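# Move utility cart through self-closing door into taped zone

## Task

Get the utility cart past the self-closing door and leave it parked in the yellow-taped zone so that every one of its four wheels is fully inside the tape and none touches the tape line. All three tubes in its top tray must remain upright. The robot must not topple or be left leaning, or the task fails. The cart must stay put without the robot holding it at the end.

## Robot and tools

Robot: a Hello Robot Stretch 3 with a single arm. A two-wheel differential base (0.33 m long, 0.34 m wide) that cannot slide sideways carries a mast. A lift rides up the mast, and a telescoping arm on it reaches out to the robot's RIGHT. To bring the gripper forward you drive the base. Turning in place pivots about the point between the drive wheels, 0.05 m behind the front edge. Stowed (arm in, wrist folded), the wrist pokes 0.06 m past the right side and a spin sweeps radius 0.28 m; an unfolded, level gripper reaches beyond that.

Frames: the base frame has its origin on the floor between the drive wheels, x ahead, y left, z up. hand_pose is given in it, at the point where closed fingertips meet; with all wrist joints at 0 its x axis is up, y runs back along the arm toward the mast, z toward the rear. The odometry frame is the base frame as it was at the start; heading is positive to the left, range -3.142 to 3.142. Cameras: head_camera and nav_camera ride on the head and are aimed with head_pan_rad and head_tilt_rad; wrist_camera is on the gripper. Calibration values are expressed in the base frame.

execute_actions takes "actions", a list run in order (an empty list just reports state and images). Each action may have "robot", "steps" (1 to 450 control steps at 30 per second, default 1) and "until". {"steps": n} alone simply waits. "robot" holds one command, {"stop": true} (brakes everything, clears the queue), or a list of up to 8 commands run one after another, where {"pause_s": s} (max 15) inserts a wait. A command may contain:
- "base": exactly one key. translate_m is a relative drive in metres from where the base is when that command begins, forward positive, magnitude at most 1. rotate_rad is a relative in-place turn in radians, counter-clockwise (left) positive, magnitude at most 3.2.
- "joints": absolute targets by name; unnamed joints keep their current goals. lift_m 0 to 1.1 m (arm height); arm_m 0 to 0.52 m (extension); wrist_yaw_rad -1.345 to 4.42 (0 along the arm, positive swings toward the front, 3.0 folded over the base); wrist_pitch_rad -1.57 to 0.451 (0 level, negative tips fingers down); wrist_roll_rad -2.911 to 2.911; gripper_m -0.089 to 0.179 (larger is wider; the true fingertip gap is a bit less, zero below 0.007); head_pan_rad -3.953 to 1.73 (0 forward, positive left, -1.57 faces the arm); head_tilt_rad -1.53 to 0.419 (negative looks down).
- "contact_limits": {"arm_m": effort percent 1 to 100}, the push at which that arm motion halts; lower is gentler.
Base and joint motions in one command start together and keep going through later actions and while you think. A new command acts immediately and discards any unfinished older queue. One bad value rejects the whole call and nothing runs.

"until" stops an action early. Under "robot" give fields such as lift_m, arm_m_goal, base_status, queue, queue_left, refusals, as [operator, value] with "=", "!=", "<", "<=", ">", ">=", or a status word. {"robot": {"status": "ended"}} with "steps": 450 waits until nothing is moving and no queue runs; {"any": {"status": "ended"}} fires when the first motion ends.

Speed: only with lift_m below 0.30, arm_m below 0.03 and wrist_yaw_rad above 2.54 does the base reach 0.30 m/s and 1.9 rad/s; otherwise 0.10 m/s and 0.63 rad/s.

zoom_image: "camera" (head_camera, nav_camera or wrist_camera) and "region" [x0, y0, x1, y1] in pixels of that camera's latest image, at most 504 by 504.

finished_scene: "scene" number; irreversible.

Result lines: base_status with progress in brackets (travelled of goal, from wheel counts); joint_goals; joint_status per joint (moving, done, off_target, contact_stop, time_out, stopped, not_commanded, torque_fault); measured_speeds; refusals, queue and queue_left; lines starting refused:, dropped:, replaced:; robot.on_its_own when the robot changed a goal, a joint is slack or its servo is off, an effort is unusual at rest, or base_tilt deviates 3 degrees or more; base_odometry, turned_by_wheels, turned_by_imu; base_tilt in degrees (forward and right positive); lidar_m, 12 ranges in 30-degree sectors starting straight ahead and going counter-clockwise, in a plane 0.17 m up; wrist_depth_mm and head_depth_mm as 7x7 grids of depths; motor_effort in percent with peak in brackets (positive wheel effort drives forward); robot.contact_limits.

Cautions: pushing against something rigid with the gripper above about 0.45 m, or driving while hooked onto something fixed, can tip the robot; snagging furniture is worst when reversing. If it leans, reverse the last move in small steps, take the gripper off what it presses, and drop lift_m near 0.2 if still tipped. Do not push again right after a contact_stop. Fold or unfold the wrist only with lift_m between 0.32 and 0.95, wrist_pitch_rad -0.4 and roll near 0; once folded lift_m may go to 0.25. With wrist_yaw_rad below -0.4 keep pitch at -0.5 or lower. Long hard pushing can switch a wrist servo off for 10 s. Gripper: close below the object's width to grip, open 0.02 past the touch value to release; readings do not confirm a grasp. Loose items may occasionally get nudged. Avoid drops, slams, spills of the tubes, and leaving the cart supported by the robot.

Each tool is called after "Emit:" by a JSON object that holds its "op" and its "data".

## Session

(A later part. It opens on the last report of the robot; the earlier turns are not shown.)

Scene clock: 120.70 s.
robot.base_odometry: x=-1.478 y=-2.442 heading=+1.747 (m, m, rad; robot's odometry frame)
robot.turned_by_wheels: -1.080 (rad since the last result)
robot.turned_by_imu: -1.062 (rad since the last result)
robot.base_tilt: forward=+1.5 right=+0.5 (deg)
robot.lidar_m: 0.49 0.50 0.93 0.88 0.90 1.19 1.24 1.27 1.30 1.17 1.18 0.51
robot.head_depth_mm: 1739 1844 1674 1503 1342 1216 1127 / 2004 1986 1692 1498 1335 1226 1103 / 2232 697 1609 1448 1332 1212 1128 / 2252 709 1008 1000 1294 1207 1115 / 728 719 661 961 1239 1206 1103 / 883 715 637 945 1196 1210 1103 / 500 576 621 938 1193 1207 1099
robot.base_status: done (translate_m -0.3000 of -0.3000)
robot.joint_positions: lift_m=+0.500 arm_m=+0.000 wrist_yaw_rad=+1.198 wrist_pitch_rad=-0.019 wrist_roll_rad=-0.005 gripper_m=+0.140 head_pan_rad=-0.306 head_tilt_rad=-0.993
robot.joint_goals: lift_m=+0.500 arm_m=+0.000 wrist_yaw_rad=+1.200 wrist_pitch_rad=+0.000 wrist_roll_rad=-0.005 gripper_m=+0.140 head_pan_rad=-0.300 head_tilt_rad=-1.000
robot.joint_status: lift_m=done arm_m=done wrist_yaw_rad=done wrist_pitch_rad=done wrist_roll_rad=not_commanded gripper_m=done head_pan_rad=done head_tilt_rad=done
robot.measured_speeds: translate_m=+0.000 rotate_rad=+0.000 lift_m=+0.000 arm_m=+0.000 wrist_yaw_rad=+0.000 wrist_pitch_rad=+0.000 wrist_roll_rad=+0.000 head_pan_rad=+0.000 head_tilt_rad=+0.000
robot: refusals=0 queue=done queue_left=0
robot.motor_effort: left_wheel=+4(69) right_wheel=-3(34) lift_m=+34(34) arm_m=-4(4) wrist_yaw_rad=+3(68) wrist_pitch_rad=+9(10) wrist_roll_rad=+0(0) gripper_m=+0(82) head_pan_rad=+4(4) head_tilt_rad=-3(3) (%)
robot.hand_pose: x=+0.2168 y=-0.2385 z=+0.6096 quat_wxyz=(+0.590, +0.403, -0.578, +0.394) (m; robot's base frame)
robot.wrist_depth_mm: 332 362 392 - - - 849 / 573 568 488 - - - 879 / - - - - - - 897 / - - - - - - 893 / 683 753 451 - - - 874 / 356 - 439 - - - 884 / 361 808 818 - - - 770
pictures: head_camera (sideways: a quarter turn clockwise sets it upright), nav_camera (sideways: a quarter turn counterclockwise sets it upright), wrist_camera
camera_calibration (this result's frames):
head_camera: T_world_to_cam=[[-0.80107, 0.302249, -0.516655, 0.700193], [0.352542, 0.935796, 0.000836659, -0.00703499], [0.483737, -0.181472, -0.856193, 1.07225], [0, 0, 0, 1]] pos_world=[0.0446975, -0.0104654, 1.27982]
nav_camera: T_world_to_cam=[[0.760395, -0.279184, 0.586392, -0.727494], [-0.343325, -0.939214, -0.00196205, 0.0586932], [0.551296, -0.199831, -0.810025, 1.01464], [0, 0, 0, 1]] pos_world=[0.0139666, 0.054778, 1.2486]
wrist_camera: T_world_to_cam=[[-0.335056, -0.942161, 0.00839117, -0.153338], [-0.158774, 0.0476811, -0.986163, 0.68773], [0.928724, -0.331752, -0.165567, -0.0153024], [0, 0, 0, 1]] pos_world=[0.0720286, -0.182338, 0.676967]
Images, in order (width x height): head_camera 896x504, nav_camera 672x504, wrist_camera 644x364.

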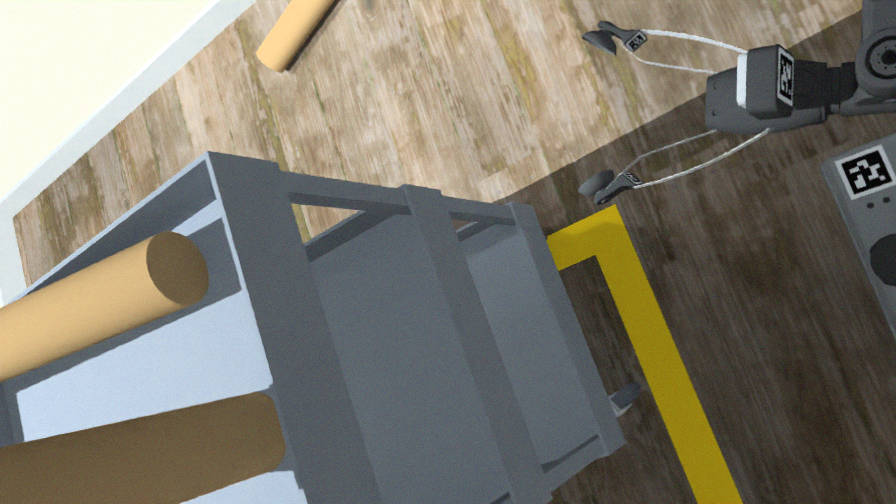

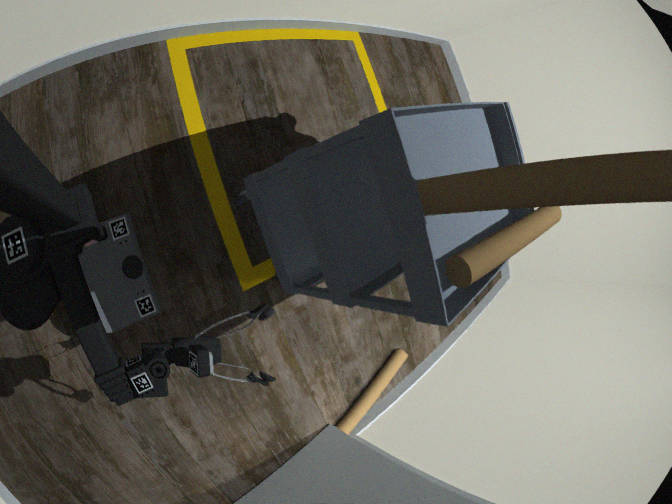

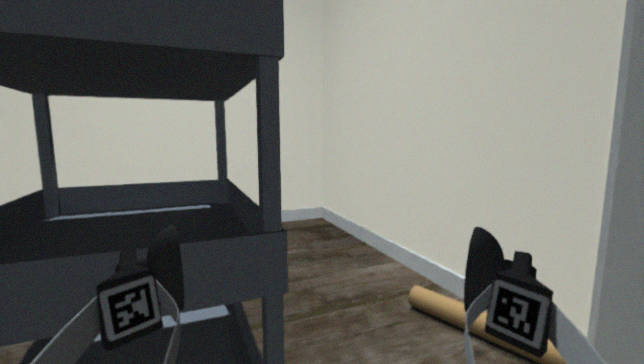

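Emit:
{"op": "execute_actions", "data": {"actions": [{"robot":[{"base":{"rotate_rad":-0.785},"joints":{"lift_m":1.09,"wrist_yaw_rad":0,"wrist_pitch_rad":-1.45,"head_pan_rad":-1.57,"head_tilt_rad":-0.7,"gripper_m":0.12}},{"base":{"translate_m":0.28}},{"base":{"rotate_rad":2.4}},{"joints":{"arm_m":0.45}}],"steps":450,"until":{"robot":{"status":"ended"}}},{"steps":400,"until":{"robot":{"status":"ended"}}}]}}

Scene clock: 142.07 s.
robot.base_odometry: x=-1.318 y=-2.213 heading=-2.922 (m, m, rad; robot's odometry frame)
robot.turned_by_wheels: +1.615 (rad since the last result)
robot.turned_by_imu: +1.612 (rad since the last result)
robot.base_tilt: forward=+1.5 right=+0.5 (deg)
robot.lidar_m: 1.09 1.13 1.47 1.42 1.47 1.02 0.94 0.95 0.31 0.30 0.31 0.43
robot.head_depth_mm: 2028 2297 2433 1909 1576 1358 1173 / 2029 2282 2443 1928 1532 1298 1171 / 2051 2238 796 641 591 526 761 / - 2270 791 654 592 559 776 / 1994 2245 928 752 617 560 774 / 2000 2245 931 728 573 531 780 / 1978 373 395 444 539 527 775
robot.base_status: done (rotate_rad +2.3998 of +2.4000)
robot.joint_positions: lift_m=+1.090 arm_m=+0.450 wrist_yaw_rad=+0.000 wrist_pitch_rad=-1.448 wrist_roll_rad=-0.005 gripper_m=+0.120 head_pan_rad=-1.563 head_tilt_rad=-0.705
robot.joint_goals: lift_m=+1.090 arm_m=+0.450 wrist_yaw_rad=+0.000 wrist_pitch_rad=-1.450 wrist_roll_rad=-0.005 gripper_m=+0.120 head_pan_rad=-1.570 head_tilt_rad=-0.700
robot.joint_status: lift_m=done arm_m=done wrist_yaw_rad=done wrist_pitch_rad=done wrist_roll_rad=not_commanded gripper_m=done head_pan_rad=done head_tilt_rad=done
robot.measured_speeds: translate_m=+0.000 rotate_rad=+0.000 lift_m=+0.000 arm_m=+0.000 wrist_yaw_rad=+0.000 wrist_pitch_rad=+0.000 wrist_roll_rad=+0.000 head_pan_rad=+0.000 head_tilt_rad=+0.000
robot: refusals=0 queue=done queue_left=0
robot.motor_effort: left_wheel=-2(8) right_wheel=+3(8) lift_m=+41(42) arm_m=+2(6) wrist_yaw_rad=+2(2) wrist_pitch_rad=-1(8) wrist_roll_rad=+0(0) gripper_m=+0(75) head_pan_rad=-4(61) head_tilt_rad=+2(18) (%)
robot.hand_pose: x=-0.0216 y=-0.6021 z=+0.9711 quat_wxyz=(+0.531, +0.470, -0.528, -0.468) (m; robot's base frame)
robot.wrist_depth_mm: 342 339 338 234 209 - - / 339 342 338 232 216 - - / 341 338 337 233 226 - - / 342 338 339 236 237 - - / 340 335 337 238 256 - - / 338 340 334 241 257 - - / 339 337 336 244 293 - -
pictures: head_camera (sideways: a quarter turn clockwise sets it upright), nav_camera (sideways: a quarter turn counterclockwise sets it upright), wrist_camera
camera_calibration (this result's frames):
head_camera: T_world_to_cam=[[0.0418637, 0.673091, -0.738374, 0.983941], [0.998886, -0.0443003, 0.0162505, -0.031048], [-0.0217721, -0.738232, -0.674196, 0.838682], [0, 0, 0, 1]] pos_world=[0.0080819, -0.0445161, 1.29246]
nav_camera: T_world_to_cam=[[-0.0326022, -0.609348, 0.792232, -0.990898], [-0.999297, 0.0345641, -0.0145383, 0.0790706], [-0.0185239, -0.792149, -0.610047, 0.758036], [0, 0, 0, 1]] pos_world=[0.0607513, -0.00605796, 1.24861]
wrist_camera: T_world_to_cam=[[-0.999506, -0.0121564, -0.0289836, 0.00302843], [-0.0128536, 0.99963, 0.0239915, 0.619066], [0.0286812, 0.0243522, -0.999292, 1.14989], [0, 0, 0, 1]] pos_world=[-0.0219961, -0.646802, 1.13431]
Images, in order (width x height): head_camera 896x504, nav_camera 672x504, wrist_camera 644x364.

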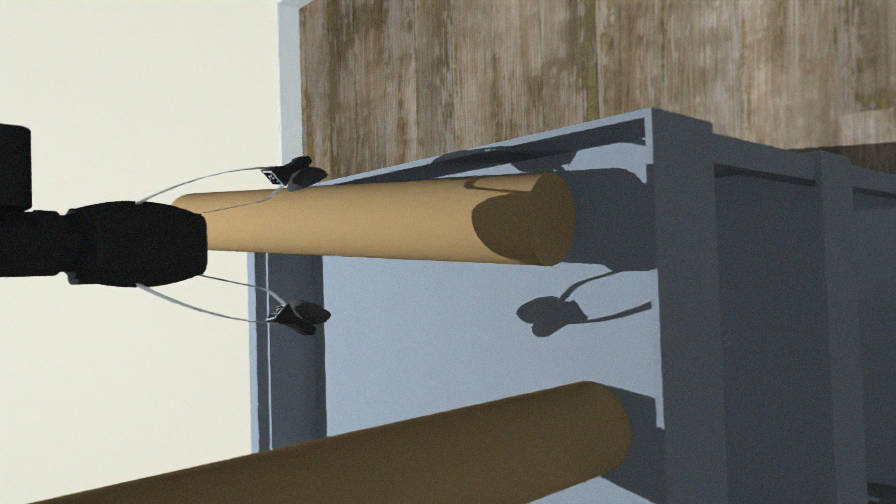

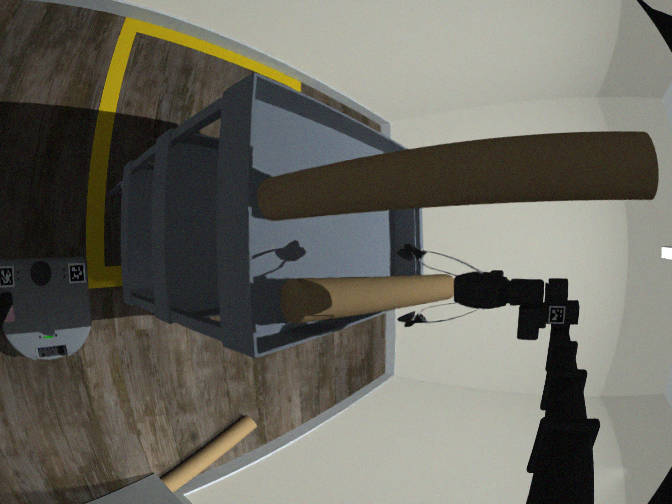

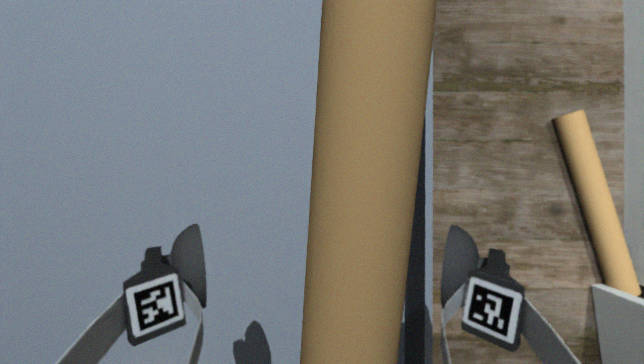

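Emit:
{"op": "execute_actions", "data": {"actions": [{"robot":[{"base":{"translate_m":-0.038},"joints":{"arm_m":0.52,"wrist_pitch_rad":-1.4,"gripper_m":0.105}},{"joints":{"lift_m":0.99}}],"steps":300,"until":{"robot":{"status":"ended"}}}]}}

Emit:
{"op": "execute_actions", "data": {"actions": [{"robot":[{"joints":{"gripper_m":0.03}},{"joints":{"lift_m":1.1}},{"base":{"translate_m":0.06},"joints":{"arm_m":0.36,"wrist_pitch_rad":0.02}}],"steps":300,"until":{"robot":{"status":"ended"}}}]}}

Scene clock: 146.97 s.
robot.base_odometry: x=-1.280 y=-2.204 heading=-2.922 (m, m, rad; robot's odometry frame)
robot.turned_by_wheels: +0.000 (rad since the last result)
robot.turned_by_imu: -0.001 (rad since the last result)
robot.base_tilt: forward=+1.5 right=+0.6 (deg)
robot.lidar_m: 1.12 1.17 1.48 1.42 1.41 0.98 0.90 0.91 1.41 0.30 0.31 0.43
robot.head_depth_mm: 1972 - 2344 1925 1585 1351 1172 / - 2337 2432 1911 1586 1346 1174 / - 2275 2430 1860 631 559 1132 / 1980 - 727 615 587 559 779 / 2006 2261 936 725 600 558 775 / 2012 2235 933 749 616 530 776 / 1997 2226 925 490 544 526 776
robot.base_status: done (translate_m -0.0380 of -0.0380)
robot.joint_positions: lift_m=+0.990 arm_m=+0.519 wrist_yaw_rad=+0.000 wrist_pitch_rad=-1.403 wrist_roll_rad=-0.005 gripper_m=+0.105 head_pan_rad=-1.563 head_tilt_rad=-0.705
robot.joint_goals: lift_m=+0.990 arm_m=+0.520 wrist_yaw_rad=+0.000 wrist_pitch_rad=-1.400 wrist_roll_rad=-0.005 gripper_m=+0.105 head_pan_rad=-1.570 head_tilt_rad=-0.700
robot.joint_status: lift_m=done arm_m=done wrist_yaw_rad=done wrist_pitch_rad=done wrist_roll_rad=not_commanded gripper_m=done head_pan_rad=done head_tilt_rad=done
robot.measured_speeds: translate_m=+0.000 rotate_rad=+0.000 lift_m=+0.000 arm_m=+0.000 wrist_yaw_rad=+0.000 wrist_pitch_rad=+0.000 wrist_roll_rad=+0.000 head_pan_rad=+0.000 head_tilt_rad=+0.000
robot: refusals=0 queue=done queue_left=0
robot.motor_effort: left_wheel=-2(8) right_wheel=+2(5) lift_m=+23(41) arm_m=+3(7) wrist_yaw_rad=-1(0) wrist_pitch_rad=+1(2) wrist_roll_rad=+0(0) gripper_m=+0(61) head_pan_rad=-5(4) head_tilt_rad=+2(2) (%)
robot.hand_pose: x=-0.0216 y=-0.6830 z=+0.8724 quat_wxyz=(+0.542, +0.458, -0.538, -0.456) (m; robot's base frame)
robot.wrist_depth_mm: 247 246 245 108 122 - - / 246 244 133 110 128 - - / 245 243 131 112 167 - - / 242 240 132 114 167 - - / 240 240 124 115 140 - - / 240 238 125 117 138 - 976 / 236 235 129 119 164 960 955
pictures: head_camera (sideways: a quarter turn clockwise sets it upright), nav_camera (sideways: a quarter turn counterclockwise sets it upright), wrist_camera
camera_calibration (this result's frames):
head_camera: T_world_to_cam=[[0.0418638, 0.673085, -0.73838, 0.983948], [0.998886, -0.0443003, 0.0162509, -0.0310486], [-0.0217722, -0.738237, -0.67419, 0.838673], [0, 0, 0, 1]] pos_world=[0.0080819, -0.0445161, 1.29246]
nav_camera: T_world_to_cam=[[-0.0326023, -0.609342, 0.792237, -0.990905], [-0.999297, 0.0345641, -0.0145387, 0.0790711], [-0.0185239, -0.792154, -0.61004, 0.758027], [0, 0, 0, 1]] pos_world=[0.0607513, -0.00605842, 1.24861]
wrist_camera: T_world_to_cam=[[-0.999505, -0.0134859, -0.0284162, -0.00221628], [-0.0128901, 0.999695, -0.0210459, 0.741695], [0.0286913, -0.0206692, -0.999375, 1.02256], [0, 0, 0, 1]] pos_world=[-0.0219932, -0.720364, 1.03746]
Images, in order (width x height): head_camera 896x504, nav_camera 672x504, wrist_camera 644x364.

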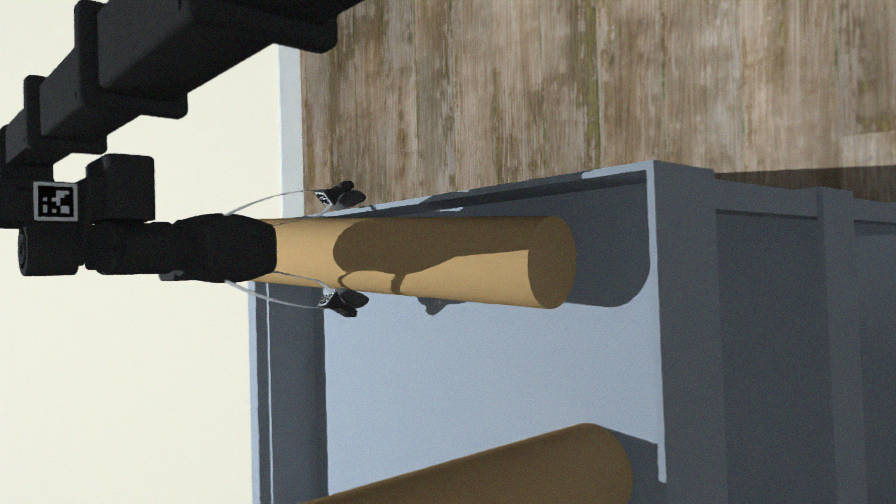

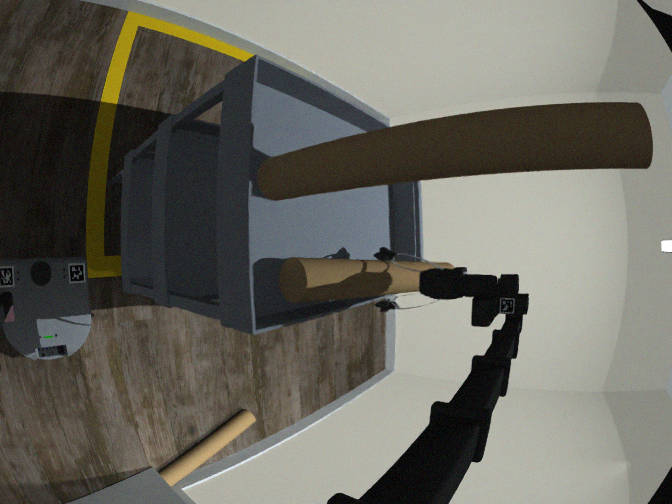

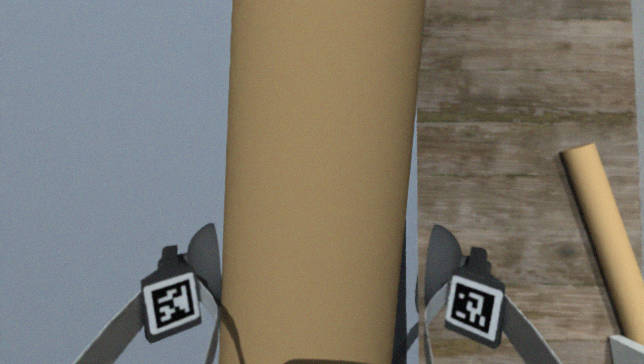

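Scene clock: 152.50 s.
robot.base_odometry: x=-1.339 y=-2.217 heading=-2.922 (m, m, rad; robot's odometry frame)
robot.turned_by_wheels: +0.000 (rad since the last result)
robot.turned_by_imu: +0.000 (rad since the last result)
robot.base_tilt: forward=+1.5 right=+0.5 (deg)
robot.lidar_m: 1.07 1.11 1.48 1.42 1.48 1.04 0.96 0.97 0.31 0.30 0.31 0.43
robot.head_depth_mm: 2038 2299 2434 1919 1572 1353 1174 / 2083 2265 2457 1913 599 563 1149 / 2056 2237 908 705 615 527 775 / 2069 963 789 678 618 524 776 / 2004 2245 936 751 616 560 778 / 1995 2190 885 473 545 531 778 / 314 340 379 438 588 527 778
robot.base_status: done (translate_m +0.0600 of +0.0600)
robot.joint_positions: lift_m=+1.100 arm_m=+0.360 wrist_yaw_rad=+0.000 wrist_pitch_rad=-0.001 wrist_roll_rad=-0.005 gripper_m=+0.033 head_pan_rad=-1.563 head_tilt_rad=-0.705
robot.joint_goals: lift_m=+1.100 arm_m=+0.360 wrist_yaw_rad=+0.000 wrist_pitch_rad=+0.020 wrist_roll_rad=-0.005 gripper_m=+0.033 head_pan_rad=-1.570 head_tilt_rad=-0.700
robot.joint_status: lift_m=done arm_m=done wrist_yaw_rad=done wrist_pitch_rad=done wrist_roll_rad=not_commanded gripper_m=done head_pan_rad=done head_tilt_rad=done
robot.measured_speeds: translate_m=+0.000 rotate_rad=+0.000 lift_m=+0.000 arm_m=+0.000 wrist_yaw_rad=+0.000 wrist_pitch_rad=+0.000 wrist_roll_rad=+0.000 head_pan_rad=+0.000 head_tilt_rad=+0.000
robot: refusals=0 queue=done queue_left=0
robot.motor_effort: left_wheel=-2(5) right_wheel=+3(9) lift_m=+40(48) arm_m=-4(7) wrist_yaw_rad=+1(1) wrist_pitch_rad=+10(12) wrist_roll_rad=+0(0) gripper_m=+0(97) head_pan_rad=-4(5) head_tilt_rad=+2(2) (%)
robot.hand_pose: x=-0.0214 y=-0.7615 z=+1.2139 quat_wxyz=(+0.709, +0.001, -0.705, -0.001) (m; robot's base frame)
robot.wrist_depth_mm: - - - - - - - / - - - - - - - / - - - - - - - / - - - - - - - / - - - - - - - / - - - - - - - / - - - - - - -
pictures: head_camera (sideways: a quarter turn clockwise sets it upright), nav_camera (sideways: a quarter turn counterclockwise sets it upright), wrist_camera
camera_calibration (this result's frames):
head_camera: T_world_to_cam=[[0.0418642, 0.67301, -0.738448, 0.984038], [0.998886, -0.0442984, 0.0162562, -0.0310554], [-0.0217715, -0.738306, -0.674114, 0.838576], [0, 0, 0, 1]] pos_world=[0.00808192, -0.0445171, 1.29246]
nav_camera: T_world_to_cam=[[-0.0326028, -0.609261, 0.792299, -0.990986], [-0.999297, 0.0345623, -0.014543, 0.0790767], [-0.0185233, -0.792216, -0.609959, 0.757922], [0, 0, 0, 1]] pos_world=[0.0607514, -0.00606382, 1.24861]
wrist_camera: T_world_to_cam=[[-0.999468, -0.0312841, 0.00926247, -0.0526147], [-0.0137836, 0.147554, -0.988958, 1.35335], [0.0295719, -0.988559, -0.147907, -0.408404], [0, 0, 0, 1]] pos_world=[-0.0218552, -0.605071, 1.27849]
Images, in order (width x height): head_camera 896x504, nav_camera 672x504, wrist_camera 644x364.

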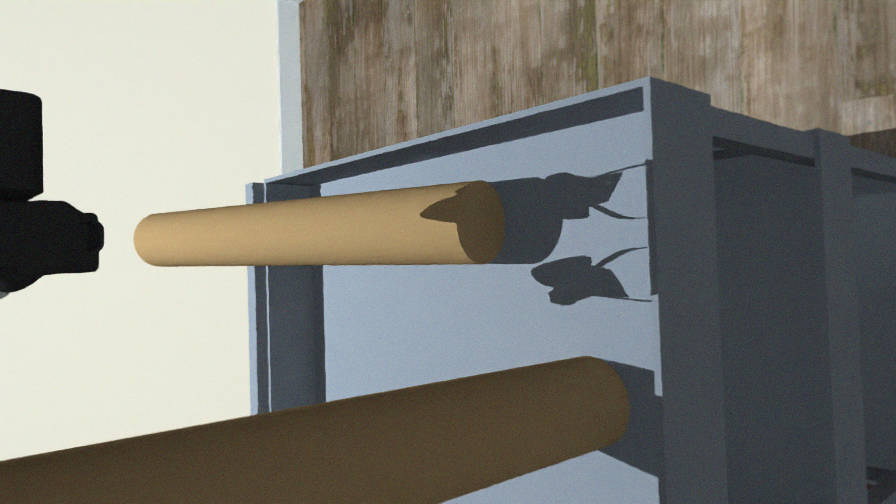

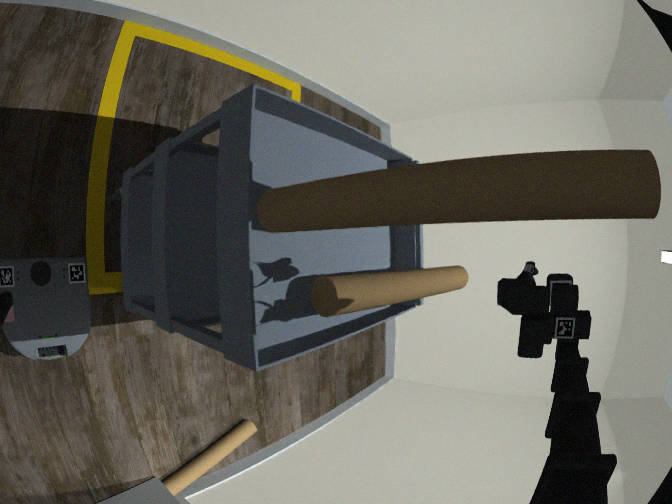

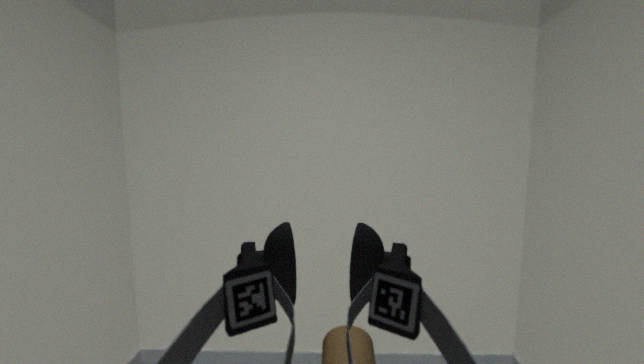

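Emit:
{"op": "execute_actions", "data": {"actions": [{"robot":[{"base":{"translate_m":-0.02},"joints":{"arm_m":0.52,"wrist_pitch_rad":-1.4,"gripper_m":0.13}},{"joints":{"lift_m":0.965}},{"joints":{"gripper_m":0.04}},{"joints":{"arm_m":0.45}},{"joints":{"gripper_m":0.13}},{"joints":{"arm_m":0.52}},{"joints":{"gripper_m":0.03}},{"joints":{"lift_m":1.1}}],"steps":450,"until":{"robot":{"status":"ended"}}},{"robot":[{"joints":{"wrist_pitch_rad":-1.1}},{"joints":{"wrist_pitch_rad":-0.8}},{"joints":{"wrist_pitch_rad":-0.5}},{"joints":{"wrist_pitch_rad":-0.2}},{"joints":{"wrist_pitch_rad":0.02}},{"joints":{"arm_m":0.36,"head_tilt_rad":-0.4}}],"steps":450,"until":{"robot":{"status":"ended"}}}]}}

Scene clock: 163.57 s.
robot.base_odometry: x=-1.320 y=-2.213 heading=-2.921 (m, m, rad; robot's odometry frame)
robot.turned_by_wheels: +0.000 (rad since the last result)
robot.turned_by_imu: +0.005 (rad since the last result)
robot.base_tilt: forward=+1.5 right=+0.5 (deg)
robot.lidar_m: 1.08 1.12 1.48 1.42 1.46 1.02 0.94 0.95 0.31 0.30 0.32 0.43
robot.head_depth_mm: 1983 2130 2312 - 2062 1684 1370 / 1983 2120 2245 2528 2154 1626 517 / 1986 2138 2274 1772 776 630 543 / 1987 2117 2211 946 725 623 543 / 1953 2114 2276 2392 864 669 546 / 1962 2105 2270 2390 804 483 507 / 1916 343 354 374 401 439 505
robot.base_status: done (translate_m -0.0200 of -0.0200)
robot.joint_positions: lift_m=+0.979 arm_m=+0.360 wrist_yaw_rad=-0.001 wrist_pitch_rad=-0.001 wrist_roll_rad=-0.001 gripper_m=+0.130 head_pan_rad=-1.563 head_tilt_rad=-0.409
robot.joint_goals: lift_m=+0.979 arm_m=+0.360 wrist_yaw_rad=+0.000 wrist_pitch_rad=+0.020 wrist_roll_rad=-0.001 gripper_m=+0.130 head_pan_rad=-1.570 head_tilt_rad=-0.400
robot.joint_status: lift_m=contact_stop arm_m=done wrist_yaw_rad=done wrist_pitch_rad=done wrist_roll_rad=not_commanded gripper_m=done head_pan_rad=done head_tilt_rad=done
robot.measured_speeds: translate_m=+0.000 rotate_rad=+0.000 lift_m=+0.000 arm_m=+0.000 wrist_yaw_rad=+0.000 wrist_pitch_rad=+0.000 wrist_roll_rad=+0.000 head_pan_rad=+0.000 head_tilt_rad=+0.000
robot: refusals=0 queue=done queue_left=0
robot.on_its_own: lift_m is slack since a contact_stop, until your next command for it (your +0.965 is given up)
robot.motor_effort: left_wheel=+0(15) right_wheel=+1(16) lift_m=+32(42) arm_m=-4(2) wrist_yaw_rad=+2(15) wrist_pitch_rad=+9(31) wrist_roll_rad=-2(10) gripper_m=+0(80) head_pan_rad=-5(4) head_tilt_rad=+3(18) (%)
robot.hand_pose: x=-0.0217 y=-0.7615 z=+1.0930 quat_wxyz=(+0.708, +0.000, -0.707, -0.001) (m; robot's base frame)
robot.wrist_depth_mm: - - - - - - - / - - - - - - - / - - - - - - - / - - - - - - - / - - - - - - - / - - - 471 - - - / - - - 366 - - -
pictures: head_camera (sideways: a quarter turn clockwise sets it upright), nav_camera (sideways: a quarter turn counterclockwise sets it upright), wrist_camera
dropped: robot: command 1 of its queue: lift_m: contact_stop
camera_calibration (this result's frames):
head_camera: T_world_to_cam=[[0.0437585, 0.428317, -0.902568, 1.19801], [0.998829, -0.0373975, 0.0306784, -0.0498403], [-0.0206137, -0.902854, -0.429452, 0.520259], [0, 0, 0, 1]] pos_world=[0.00808323, -0.045274, 1.30624]
nav_camera: T_world_to_cam=[[-0.0345876, -0.35163, 0.9355, -1.17774], [-0.999248, 0.0285847, -0.0262003, 0.0942608], [-0.0175282, -0.935703, -0.352354, 0.422729], [0, 0, 0, 1]] pos_world=[0.0608644, -0.0212743, 1.2532]
wrist_camera: T_world_to_cam=[[-0.999538, -0.0300226, 0.00479363, -0.0459719], [-0.00915298, 0.146798, -0.989124, 1.23346], [0.0289924, -0.988711, -0.147005, -0.427414], [0, 0, 0, 1]] pos_world=[-0.022269, -0.605039, 1.15744]
Images, in order (width x height): head_camera 896x504, nav_camera 672x504, wrist_camera 644x364.

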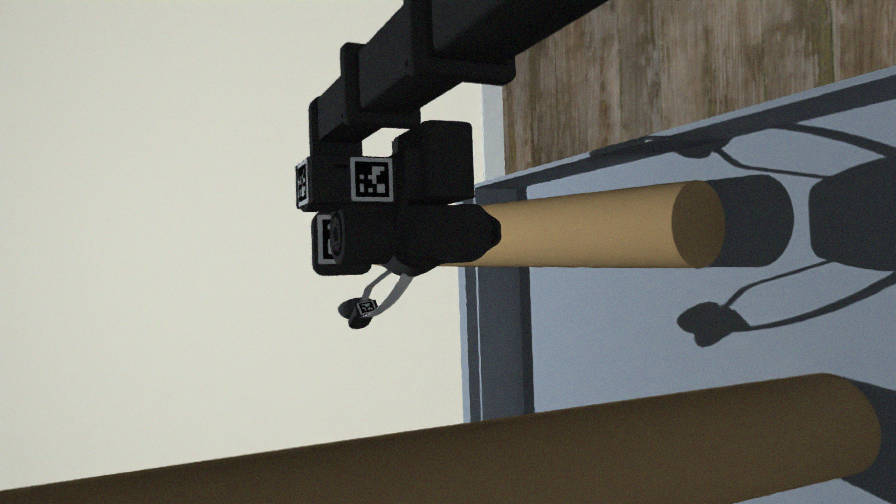

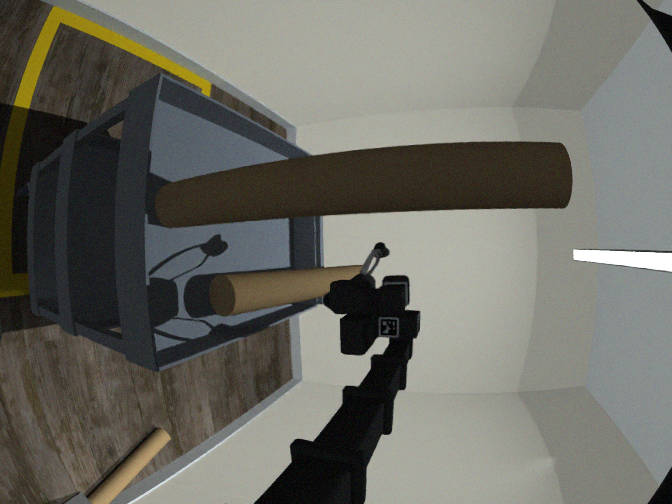

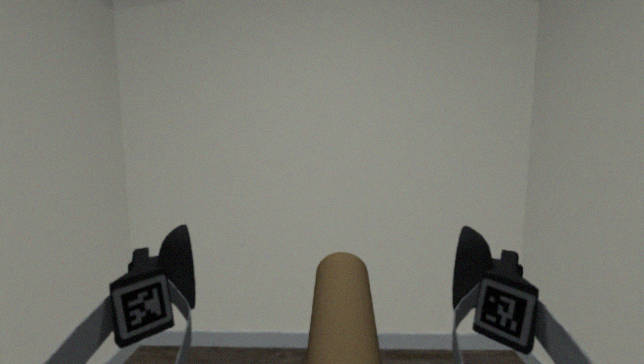

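Emit:
{"op": "execute_actions", "data": {"actions": [{"robot":[{"base":{"translate_m":-0.01},"joints":{"arm_m":0.52,"lift_m":1.0}},{"joints":{"wrist_pitch_rad":-1.1}},{"joints":{"lift_m":0.98}},{"base":{"translate_m":0.05}},{"joints":{"lift_m":0.955}},{"joints":{"gripper_m":0.03}},{"joints":{"lift_m":1.1}},{"joints":{"wrist_pitch_rad":-0.8}}],"steps":450,"until":{"robot":{"status":"ended"}}}]}}

Emit:
{"op": "execute_actions", "data": {"actions": [{"robot":[{"joints":{"wrist_pitch_rad":-0.5}},{"joints":{"wrist_pitch_rad":-0.2}},{"joints":{"wrist_pitch_rad":0.05}},{"joints":{"wrist_pitch_rad":0.29}},{"joints":{"arm_m":0.36,"lift_m":0.95}}],"steps":450,"until":{"robot":{"status":"ended"}}}]}}

Scene clock: 176.73 s.
robot.base_odometry: x=-1.359 y=-2.222 heading=-2.921 (m, m, rad; robot's odometry frame)
robot.turned_by_wheels: +0.000 (rad since the last result)
robot.turned_by_imu: -0.001 (rad since the last result)
robot.base_tilt: forward=+1.6 right=+0.5 (deg)
robot.lidar_m: 1.04 1.09 1.47 1.42 1.47 1.07 0.98 0.99 0.31 0.30 0.31 1.08
robot.head_depth_mm: 1977 - 2325 2483 2144 1682 515 / 1975 2203 2300 2508 2061 632 542 / 1973 - 2280 2410 858 666 543 / 1966 2104 554 969 857 667 544 / 1977 2122 2275 2387 833 630 518 / 1913 334 353 375 407 443 495 / 291 310 333 365 413 633 548
robot.base_status: done (translate_m +0.0500 of +0.0500)
robot.joint_positions: lift_m=+1.100 arm_m=+0.519 wrist_yaw_rad=-0.001 wrist_pitch_rad=-0.849 wrist_roll_rad=-0.003 gripper_m=+0.040 head_pan_rad=-1.563 head_tilt_rad=-0.409
robot.joint_goals: lift_m=+1.100 arm_m=+0.520 wrist_yaw_rad=+0.000 wrist_pitch_rad=-0.800 wrist_roll_rad=-0.003 gripper_m=+0.039 head_pan_rad=-1.570 head_tilt_rad=-0.400
robot.joint_status: lift_m=done arm_m=done wrist_yaw_rad=done wrist_pitch_rad=done wrist_roll_rad=not_commanded gripper_m=done head_pan_rad=done head_tilt_rad=done
robot.measured_speeds: translate_m=+0.000 rotate_rad=+0.000 lift_m=+0.000 arm_m=+0.000 wrist_yaw_rad=+0.000 wrist_pitch_rad=+0.000 wrist_roll_rad=+0.000 head_pan_rad=+0.000 head_tilt_rad=+0.000
robot: refusals=0 queue=done queue_left=0
robot.on_its_own: gripper_m is held at +0.039, not at your +0.030, by its stall guard, which is not easing now
robot.motor_effort: left_wheel=+0(6) right_wheel=+0(11) lift_m=+44(46) arm_m=+2(0) wrist_yaw_rad=+1(9) wrist_pitch_rad=+22(31) wrist_roll_rad=-1(10) gripper_m=-19(99) head_pan_rad=-5(4) head_tilt_rad=+3(3) (%)
robot.hand_pose: x=-0.0217 y=-0.8152 z=+1.0299 quat_wxyz=(+0.645, +0.292, -0.643, -0.292) (m; robot's base frame)
robot.wrist_depth_mm: - - - - - - - / - - - 323 - - - / - - - 222 - - - / - - - 164 - - - / 395 393 356 133 344 - - / 382 389 121 113 121 - - / 351 357 109 97 109 - -
pictures: head_camera (sideways: a quarter turn clockwise sets it upright), nav_camera (sideways: a quarter turn counterclockwise sets it upright), wrist_camera
camera_calibration (this result's frames):
head_camera: T_world_to_cam=[[0.0437589, 0.42826, -0.902596, 1.19805], [0.998829, -0.0373954, 0.0306812, -0.049844], [-0.0206134, -0.902882, -0.429395, 0.520185], [0, 0, 0, 1]] pos_world=[0.00808323, -0.0452737, 1.30625]
nav_camera: T_world_to_cam=[[-0.034588, -0.35157, 0.935522, -1.17777], [-0.999248, 0.0285829, -0.0262026, 0.0942638], [-0.0175279, -0.935725, -0.352294, 0.422651], [0, 0, 0, 1]] pos_world=[0.0608644, -0.0212774, 1.2532]
wrist_camera: T_world_to_cam=[[-0.999539, -0.0240203, -0.0185469, -0.0183859], [-0.0100863, 0.839359, -0.543484, 1.28454], [0.0286221, -0.543047, -0.839214, 0.586413], [0, 0, 0, 1]] pos_world=[-0.0222055, -0.760183, 1.18991]
Images, in order (width x height): head_camera 896x504, nav_camera 672x504, wrist_camera 644x364.

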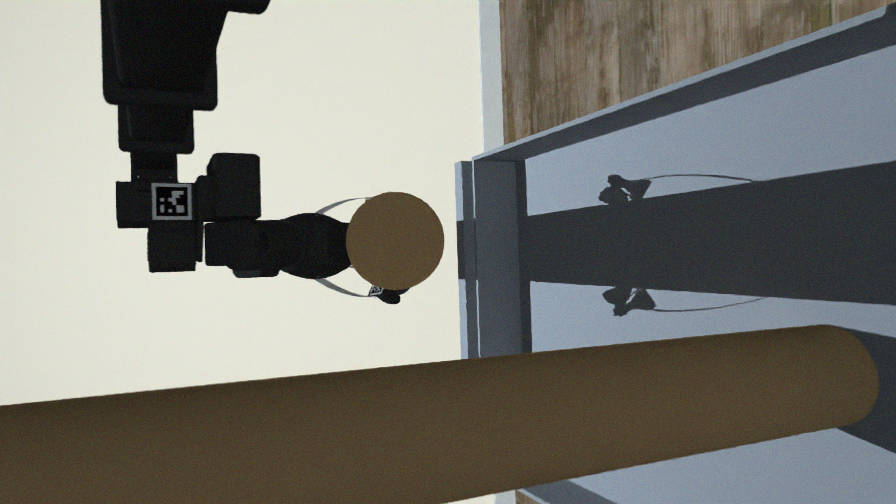

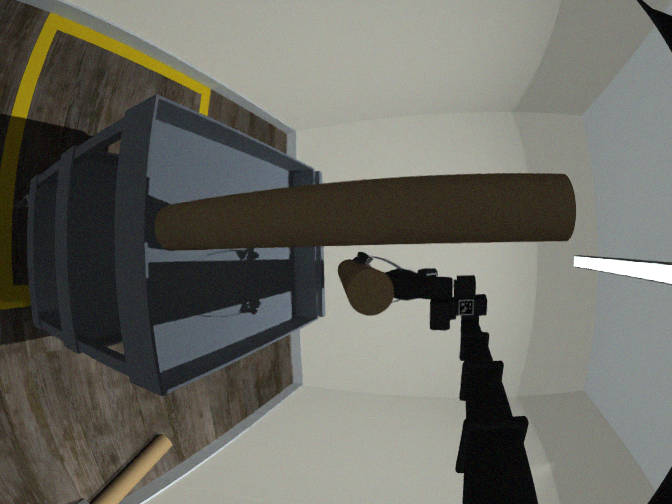

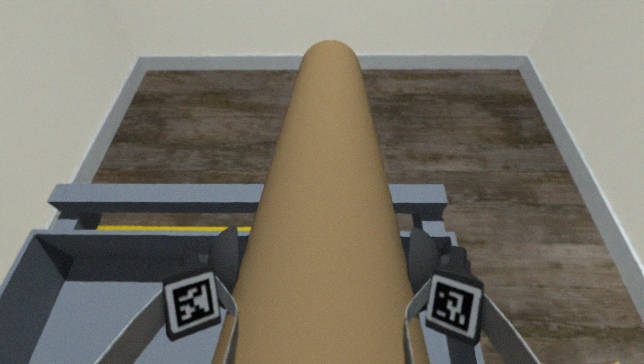

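Scene clock: 177.63 s.
robot.base_odometry: x=-1.359 y=-2.222 heading=-2.921 (m, m, rad; robot's odometry frame)
robot.turned_by_wheels: +0.000 (rad since the last result)
robot.turned_by_imu: +0.000 (rad since the last result)
robot.base_tilt: forward=+1.5 right=+0.6 (deg)
robot.lidar_m: 1.04 1.08 1.48 1.42 1.47 1.06 0.98 0.99 0.31 0.30 0.32 1.08
robot.head_depth_mm: 1963 - 2306 2504 2148 1671 515 / 1983 2194 2302 2517 2049 633 542 / 1969 - 2292 2400 858 664 542 / 1972 2082 616 971 861 665 544 / 1973 2113 2295 2365 832 627 518 / 1913 334 353 375 407 443 494 / 291 310 333 365 412 634 548
robot.base_status: done (translate_m +0.0500 of +0.0500)
robot.joint_positions: lift_m=+1.100 arm_m=+0.519 wrist_yaw_rad=-0.001 wrist_pitch_rad=-0.565 wrist_roll_rad=-0.003 gripper_m=+0.040 head_pan_rad=-1.563 head_tilt_rad=-0.409
robot.joint_goals: lift_m=+1.100 arm_m=+0.520 wrist_yaw_rad=+0.000 wrist_pitch_rad=-0.500 wrist_roll_rad=-0.003 gripper_m=+0.039 head_pan_rad=-1.570 head_tilt_rad=-0.400
robot.joint_status: lift_m=done arm_m=done wrist_yaw_rad=done wrist_pitch_rad=off_target wrist_roll_rad=not_commanded gripper_m=done head_pan_rad=done head_tilt_rad=done
robot.measured_speeds: translate_m=+0.000 rotate_rad=+0.000 lift_m=+0.000 arm_m=+0.000 wrist_yaw_rad=+0.000 wrist_pitch_rad=+0.000 wrist_roll_rad=+0.000 head_pan_rad=+0.000 head_tilt_rad=+0.000
robot: refusals=0 queue=dropped queue_left=0
robot.on_its_own: gripper_m is held at +0.039, not at your +0.030, by its stall guard, which is not easing now
robot.motor_effort: left_wheel=+0(0) right_wheel=+1(0) lift_m=+44(45) arm_m=+2(2) wrist_yaw_rad=+0(2) wrist_pitch_rad=+29(33) wrist_roll_rad=-1(1) gripper_m=-18(18) head_pan_rad=-4(4) head_tilt_rad=+3(3) (%)
robot.hand_pose: x=-0.0217 y=-0.8676 z=+1.0807 quat_wxyz=(+0.680, +0.197, -0.678, -0.197) (m; robot's base frame)
robot.wrist_depth_mm: - - - - - - - / - - - 327 - - - / - - - 222 - - - / - - - 164 - - - / - - - 133 - - - / - - 121 112 121 - - / 388 369 109 97 109 - -
pictures: head_camera (sideways: a quarter turn clockwise sets it upright), nav_camera (sideways: a quarter turn counterclockwise sets it upright), wrist_camera
dropped: robot: command 0 of its queue: wrist_pitch_rad: off_target
camera_calibration (this result's frames):
head_camera: T_world_to_cam=[[0.0437589, 0.42826, -0.902596, 1.19805], [0.998829, -0.0373955, 0.0306812, -0.049844], [-0.0206135, -0.902882, -0.429395, 0.520185], [0, 0, 0, 1]] pos_world=[0.00808323, -0.0452737, 1.30625]
nav_camera: T_world_to_cam=[[-0.034588, -0.35157, 0.935522, -1.17777], [-0.999248, 0.028583, -0.0262026, 0.0942638], [-0.017528, -0.935725, -0.352294, 0.422651], [0, 0, 0, 1]] pos_world=[0.0608644, -0.0212774, 1.2532]
wrist_camera: T_world_to_cam=[[-0.999537, -0.028458, -0.0107597, -0.0309752], [-0.0104415, 0.653047, -0.757246, 1.42549], [0.0285763, -0.756783, -0.653041, 0.213947], [0, 0, 0, 1]] pos_world=[-0.0221904, -0.769884, 1.21883]
Images, in order (width x height): head_camera 896x504, nav_camera 672x504, wrist_camera 644x364.

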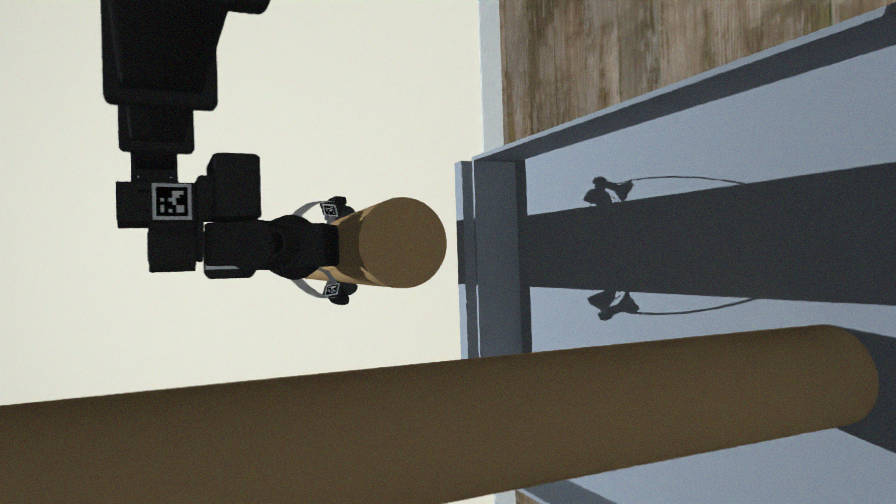

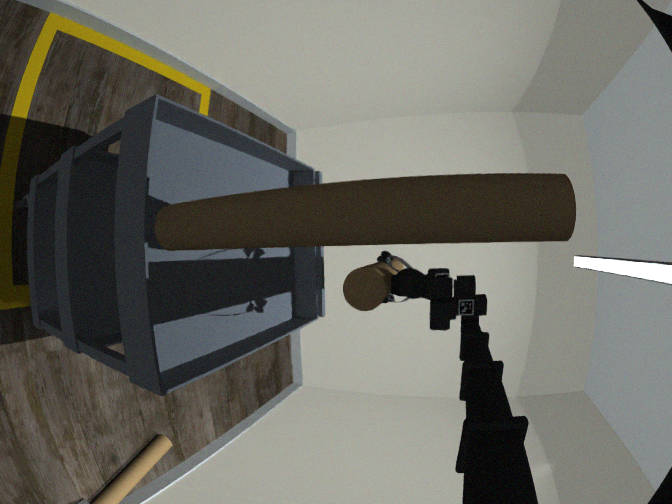

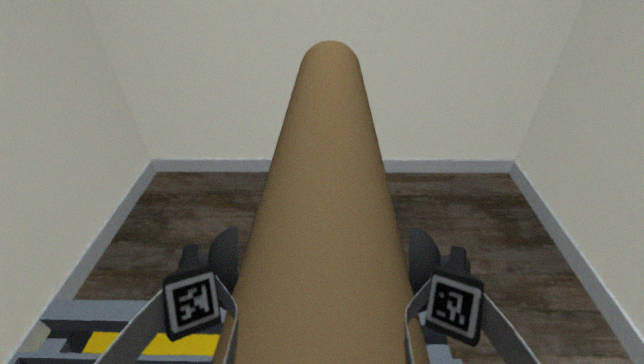

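Emit:
{"op": "execute_actions", "data": {"actions": [{"robot":{"joints":{"arm_m":0.25,"lift_m":0.93}},"steps":150,"until":{"robot":{"status":"ended"}}},{"robot":[{"joints":{"gripper_m":0.12}},{"joints":{"lift_m":0.98}},{"joints":{"arm_m":0.45,"wrist_pitch_rad":-0.9}},{"joints":{"lift_m":0.95}},{"joints":{"gripper_m":0.035}},{"joints":{"lift_m":1.1}},{"joints":{"wrist_pitch_rad":-0.5}}],"steps":450,"until":{"robot":{"status":"ended"}}},{"robot":{"joints":{"wrist_pitch_rad":-0.2}},"steps":30},{"robot":{"joints":{"wrist_pitch_rad":0.1}},"steps":30},{"robot":{"joints":{"arm_m":0.37}},"steps":60}]}}

Scene clock: 197.27 s.
robot.base_odometry: x=-1.359 y=-2.222 heading=-2.921 (m, m, rad; robot's odometry frame)
robot.turned_by_wheels: +0.000 (rad since the last result)
robot.turned_by_imu: -0.002 (rad since the last result)
robot.base_tilt: forward=+1.5 right=+0.5 (deg)
robot.lidar_m: 1.04 1.09 1.47 1.42 1.48 1.07 0.98 0.99 0.31 0.30 0.31 1.08
robot.head_depth_mm: 1971 - 2302 2519 2151 1658 516 / 1981 2182 2299 2515 2096 642 542 / 1960 - 2331 2402 860 665 543 / 583 618 698 746 799 667 544 / 1968 2127 2283 2409 832 629 518 / 1906 334 353 375 406 443 495 / 291 311 333 365 412 633 549
robot.base_status: done (translate_m +0.0500 of +0.0500)
robot.joint_positions: lift_m=+1.100 arm_m=+0.370 wrist_yaw_rad=-0.001 wrist_pitch_rad=+0.031 wrist_roll_rad=-0.003 gripper_m=+0.039 head_pan_rad=-1.563 head_tilt_rad=-0.408
robot.joint_goals: lift_m=+1.100 arm_m=+0.370 wrist_yaw_rad=+0.000 wrist_pitch_rad=+0.100 wrist_roll_rad=-0.003 gripper_m=+0.038 head_pan_rad=-1.570 head_tilt_rad=-0.400
robot.joint_status: lift_m=done arm_m=done wrist_yaw_rad=done wrist_pitch_rad=off_target wrist_roll_rad=not_commanded gripper_m=done head_pan_rad=done head_tilt_rad=done
robot.measured_speeds: translate_m=+0.000 rotate_rad=+0.000 lift_m=+0.000 arm_m=+0.000 wrist_yaw_rad=+0.000 wrist_pitch_rad=+0.000 wrist_roll_rad=+0.000 head_pan_rad=+0.000 head_tilt_rad=+0.000
robot: refusals=0 queue=done queue_left=0
robot.motor_effort: left_wheel=+0(1) right_wheel=+1(1) lift_m=+44(45) arm_m=-4(4) wrist_yaw_rad=+1(1) wrist_pitch_rad=+31(36) wrist_roll_rad=-1(1) gripper_m=-20(94) head_pan_rad=-4(4) head_tilt_rad=+3(3) (%)
robot.hand_pose: x=-0.0216 y=-0.7721 z=+1.2221 quat_wxyz=(+0.708, -0.011, -0.706, +0.010) (m; robot's base frame)
robot.wrist_depth_mm: - - 110 96 107 - - / - - 113 98 110 - - / - - 115 99 112 - - / - - 118 101 116 - - / - - 117 103 115 - - / - - 112 105 111 - - / - - 118 107 118 - -
pictures: head_camera (sideways: a quarter turn clockwise sets it upright), nav_camera (sideways: a quarter turn counterclockwise sets it upright), wrist_camera
replaced: robot.wrist_pitch_rad: its motion had ended off_target
replaced: robot.wrist_pitch_rad: its motion had ended off_target
camera_calibration (this result's frames):
head_camera: T_world_to_cam=[[0.0437598, 0.428149, -0.902648, 1.19811], [0.998829, -0.0373919, 0.0306867, -0.0498511], [-0.0206132, -0.902934, -0.429284, 0.520041], [0, 0, 0, 1]] pos_world=[0.00808322, -0.0452732, 1.30625]
nav_camera: T_world_to_cam=[[-0.0345889, -0.351456, 0.935565, -1.17783], [-0.999248, 0.0285799, -0.026207, 0.0942696], [-0.0175278, -0.935768, -0.35218, 0.422502], [0, 0, 0, 1]] pos_world=[0.0608645, -0.0212833, 1.2532]
wrist_camera: T_world_to_cam=[[-0.999519, -0.0300198, 0.00773713, -0.050448], [-0.0111511, 0.11528, -0.99327, 1.34348], [0.0289259, -0.992879, -0.115559, -0.460595], [0, 0, 0, 1]] pos_world=[-0.0221193, -0.613706, 1.2816]
Images, in order (width x height): head_camera 896x504, nav_camera 672x504, wrist_camera 644x364.

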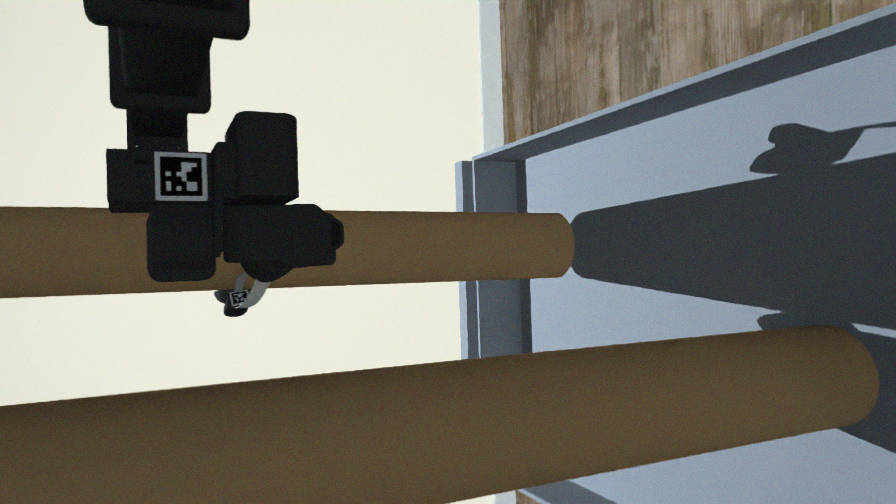

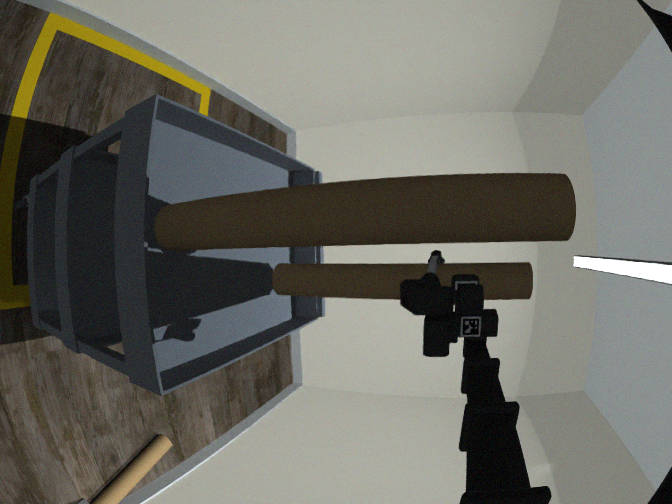

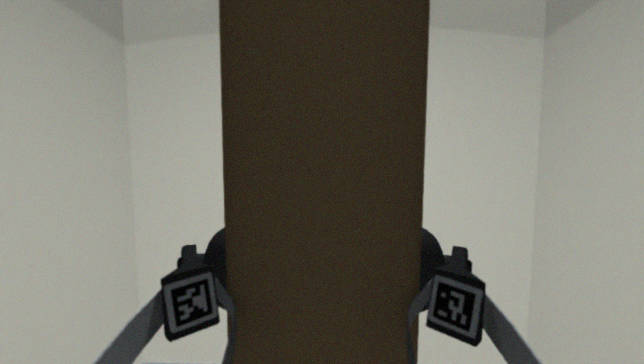

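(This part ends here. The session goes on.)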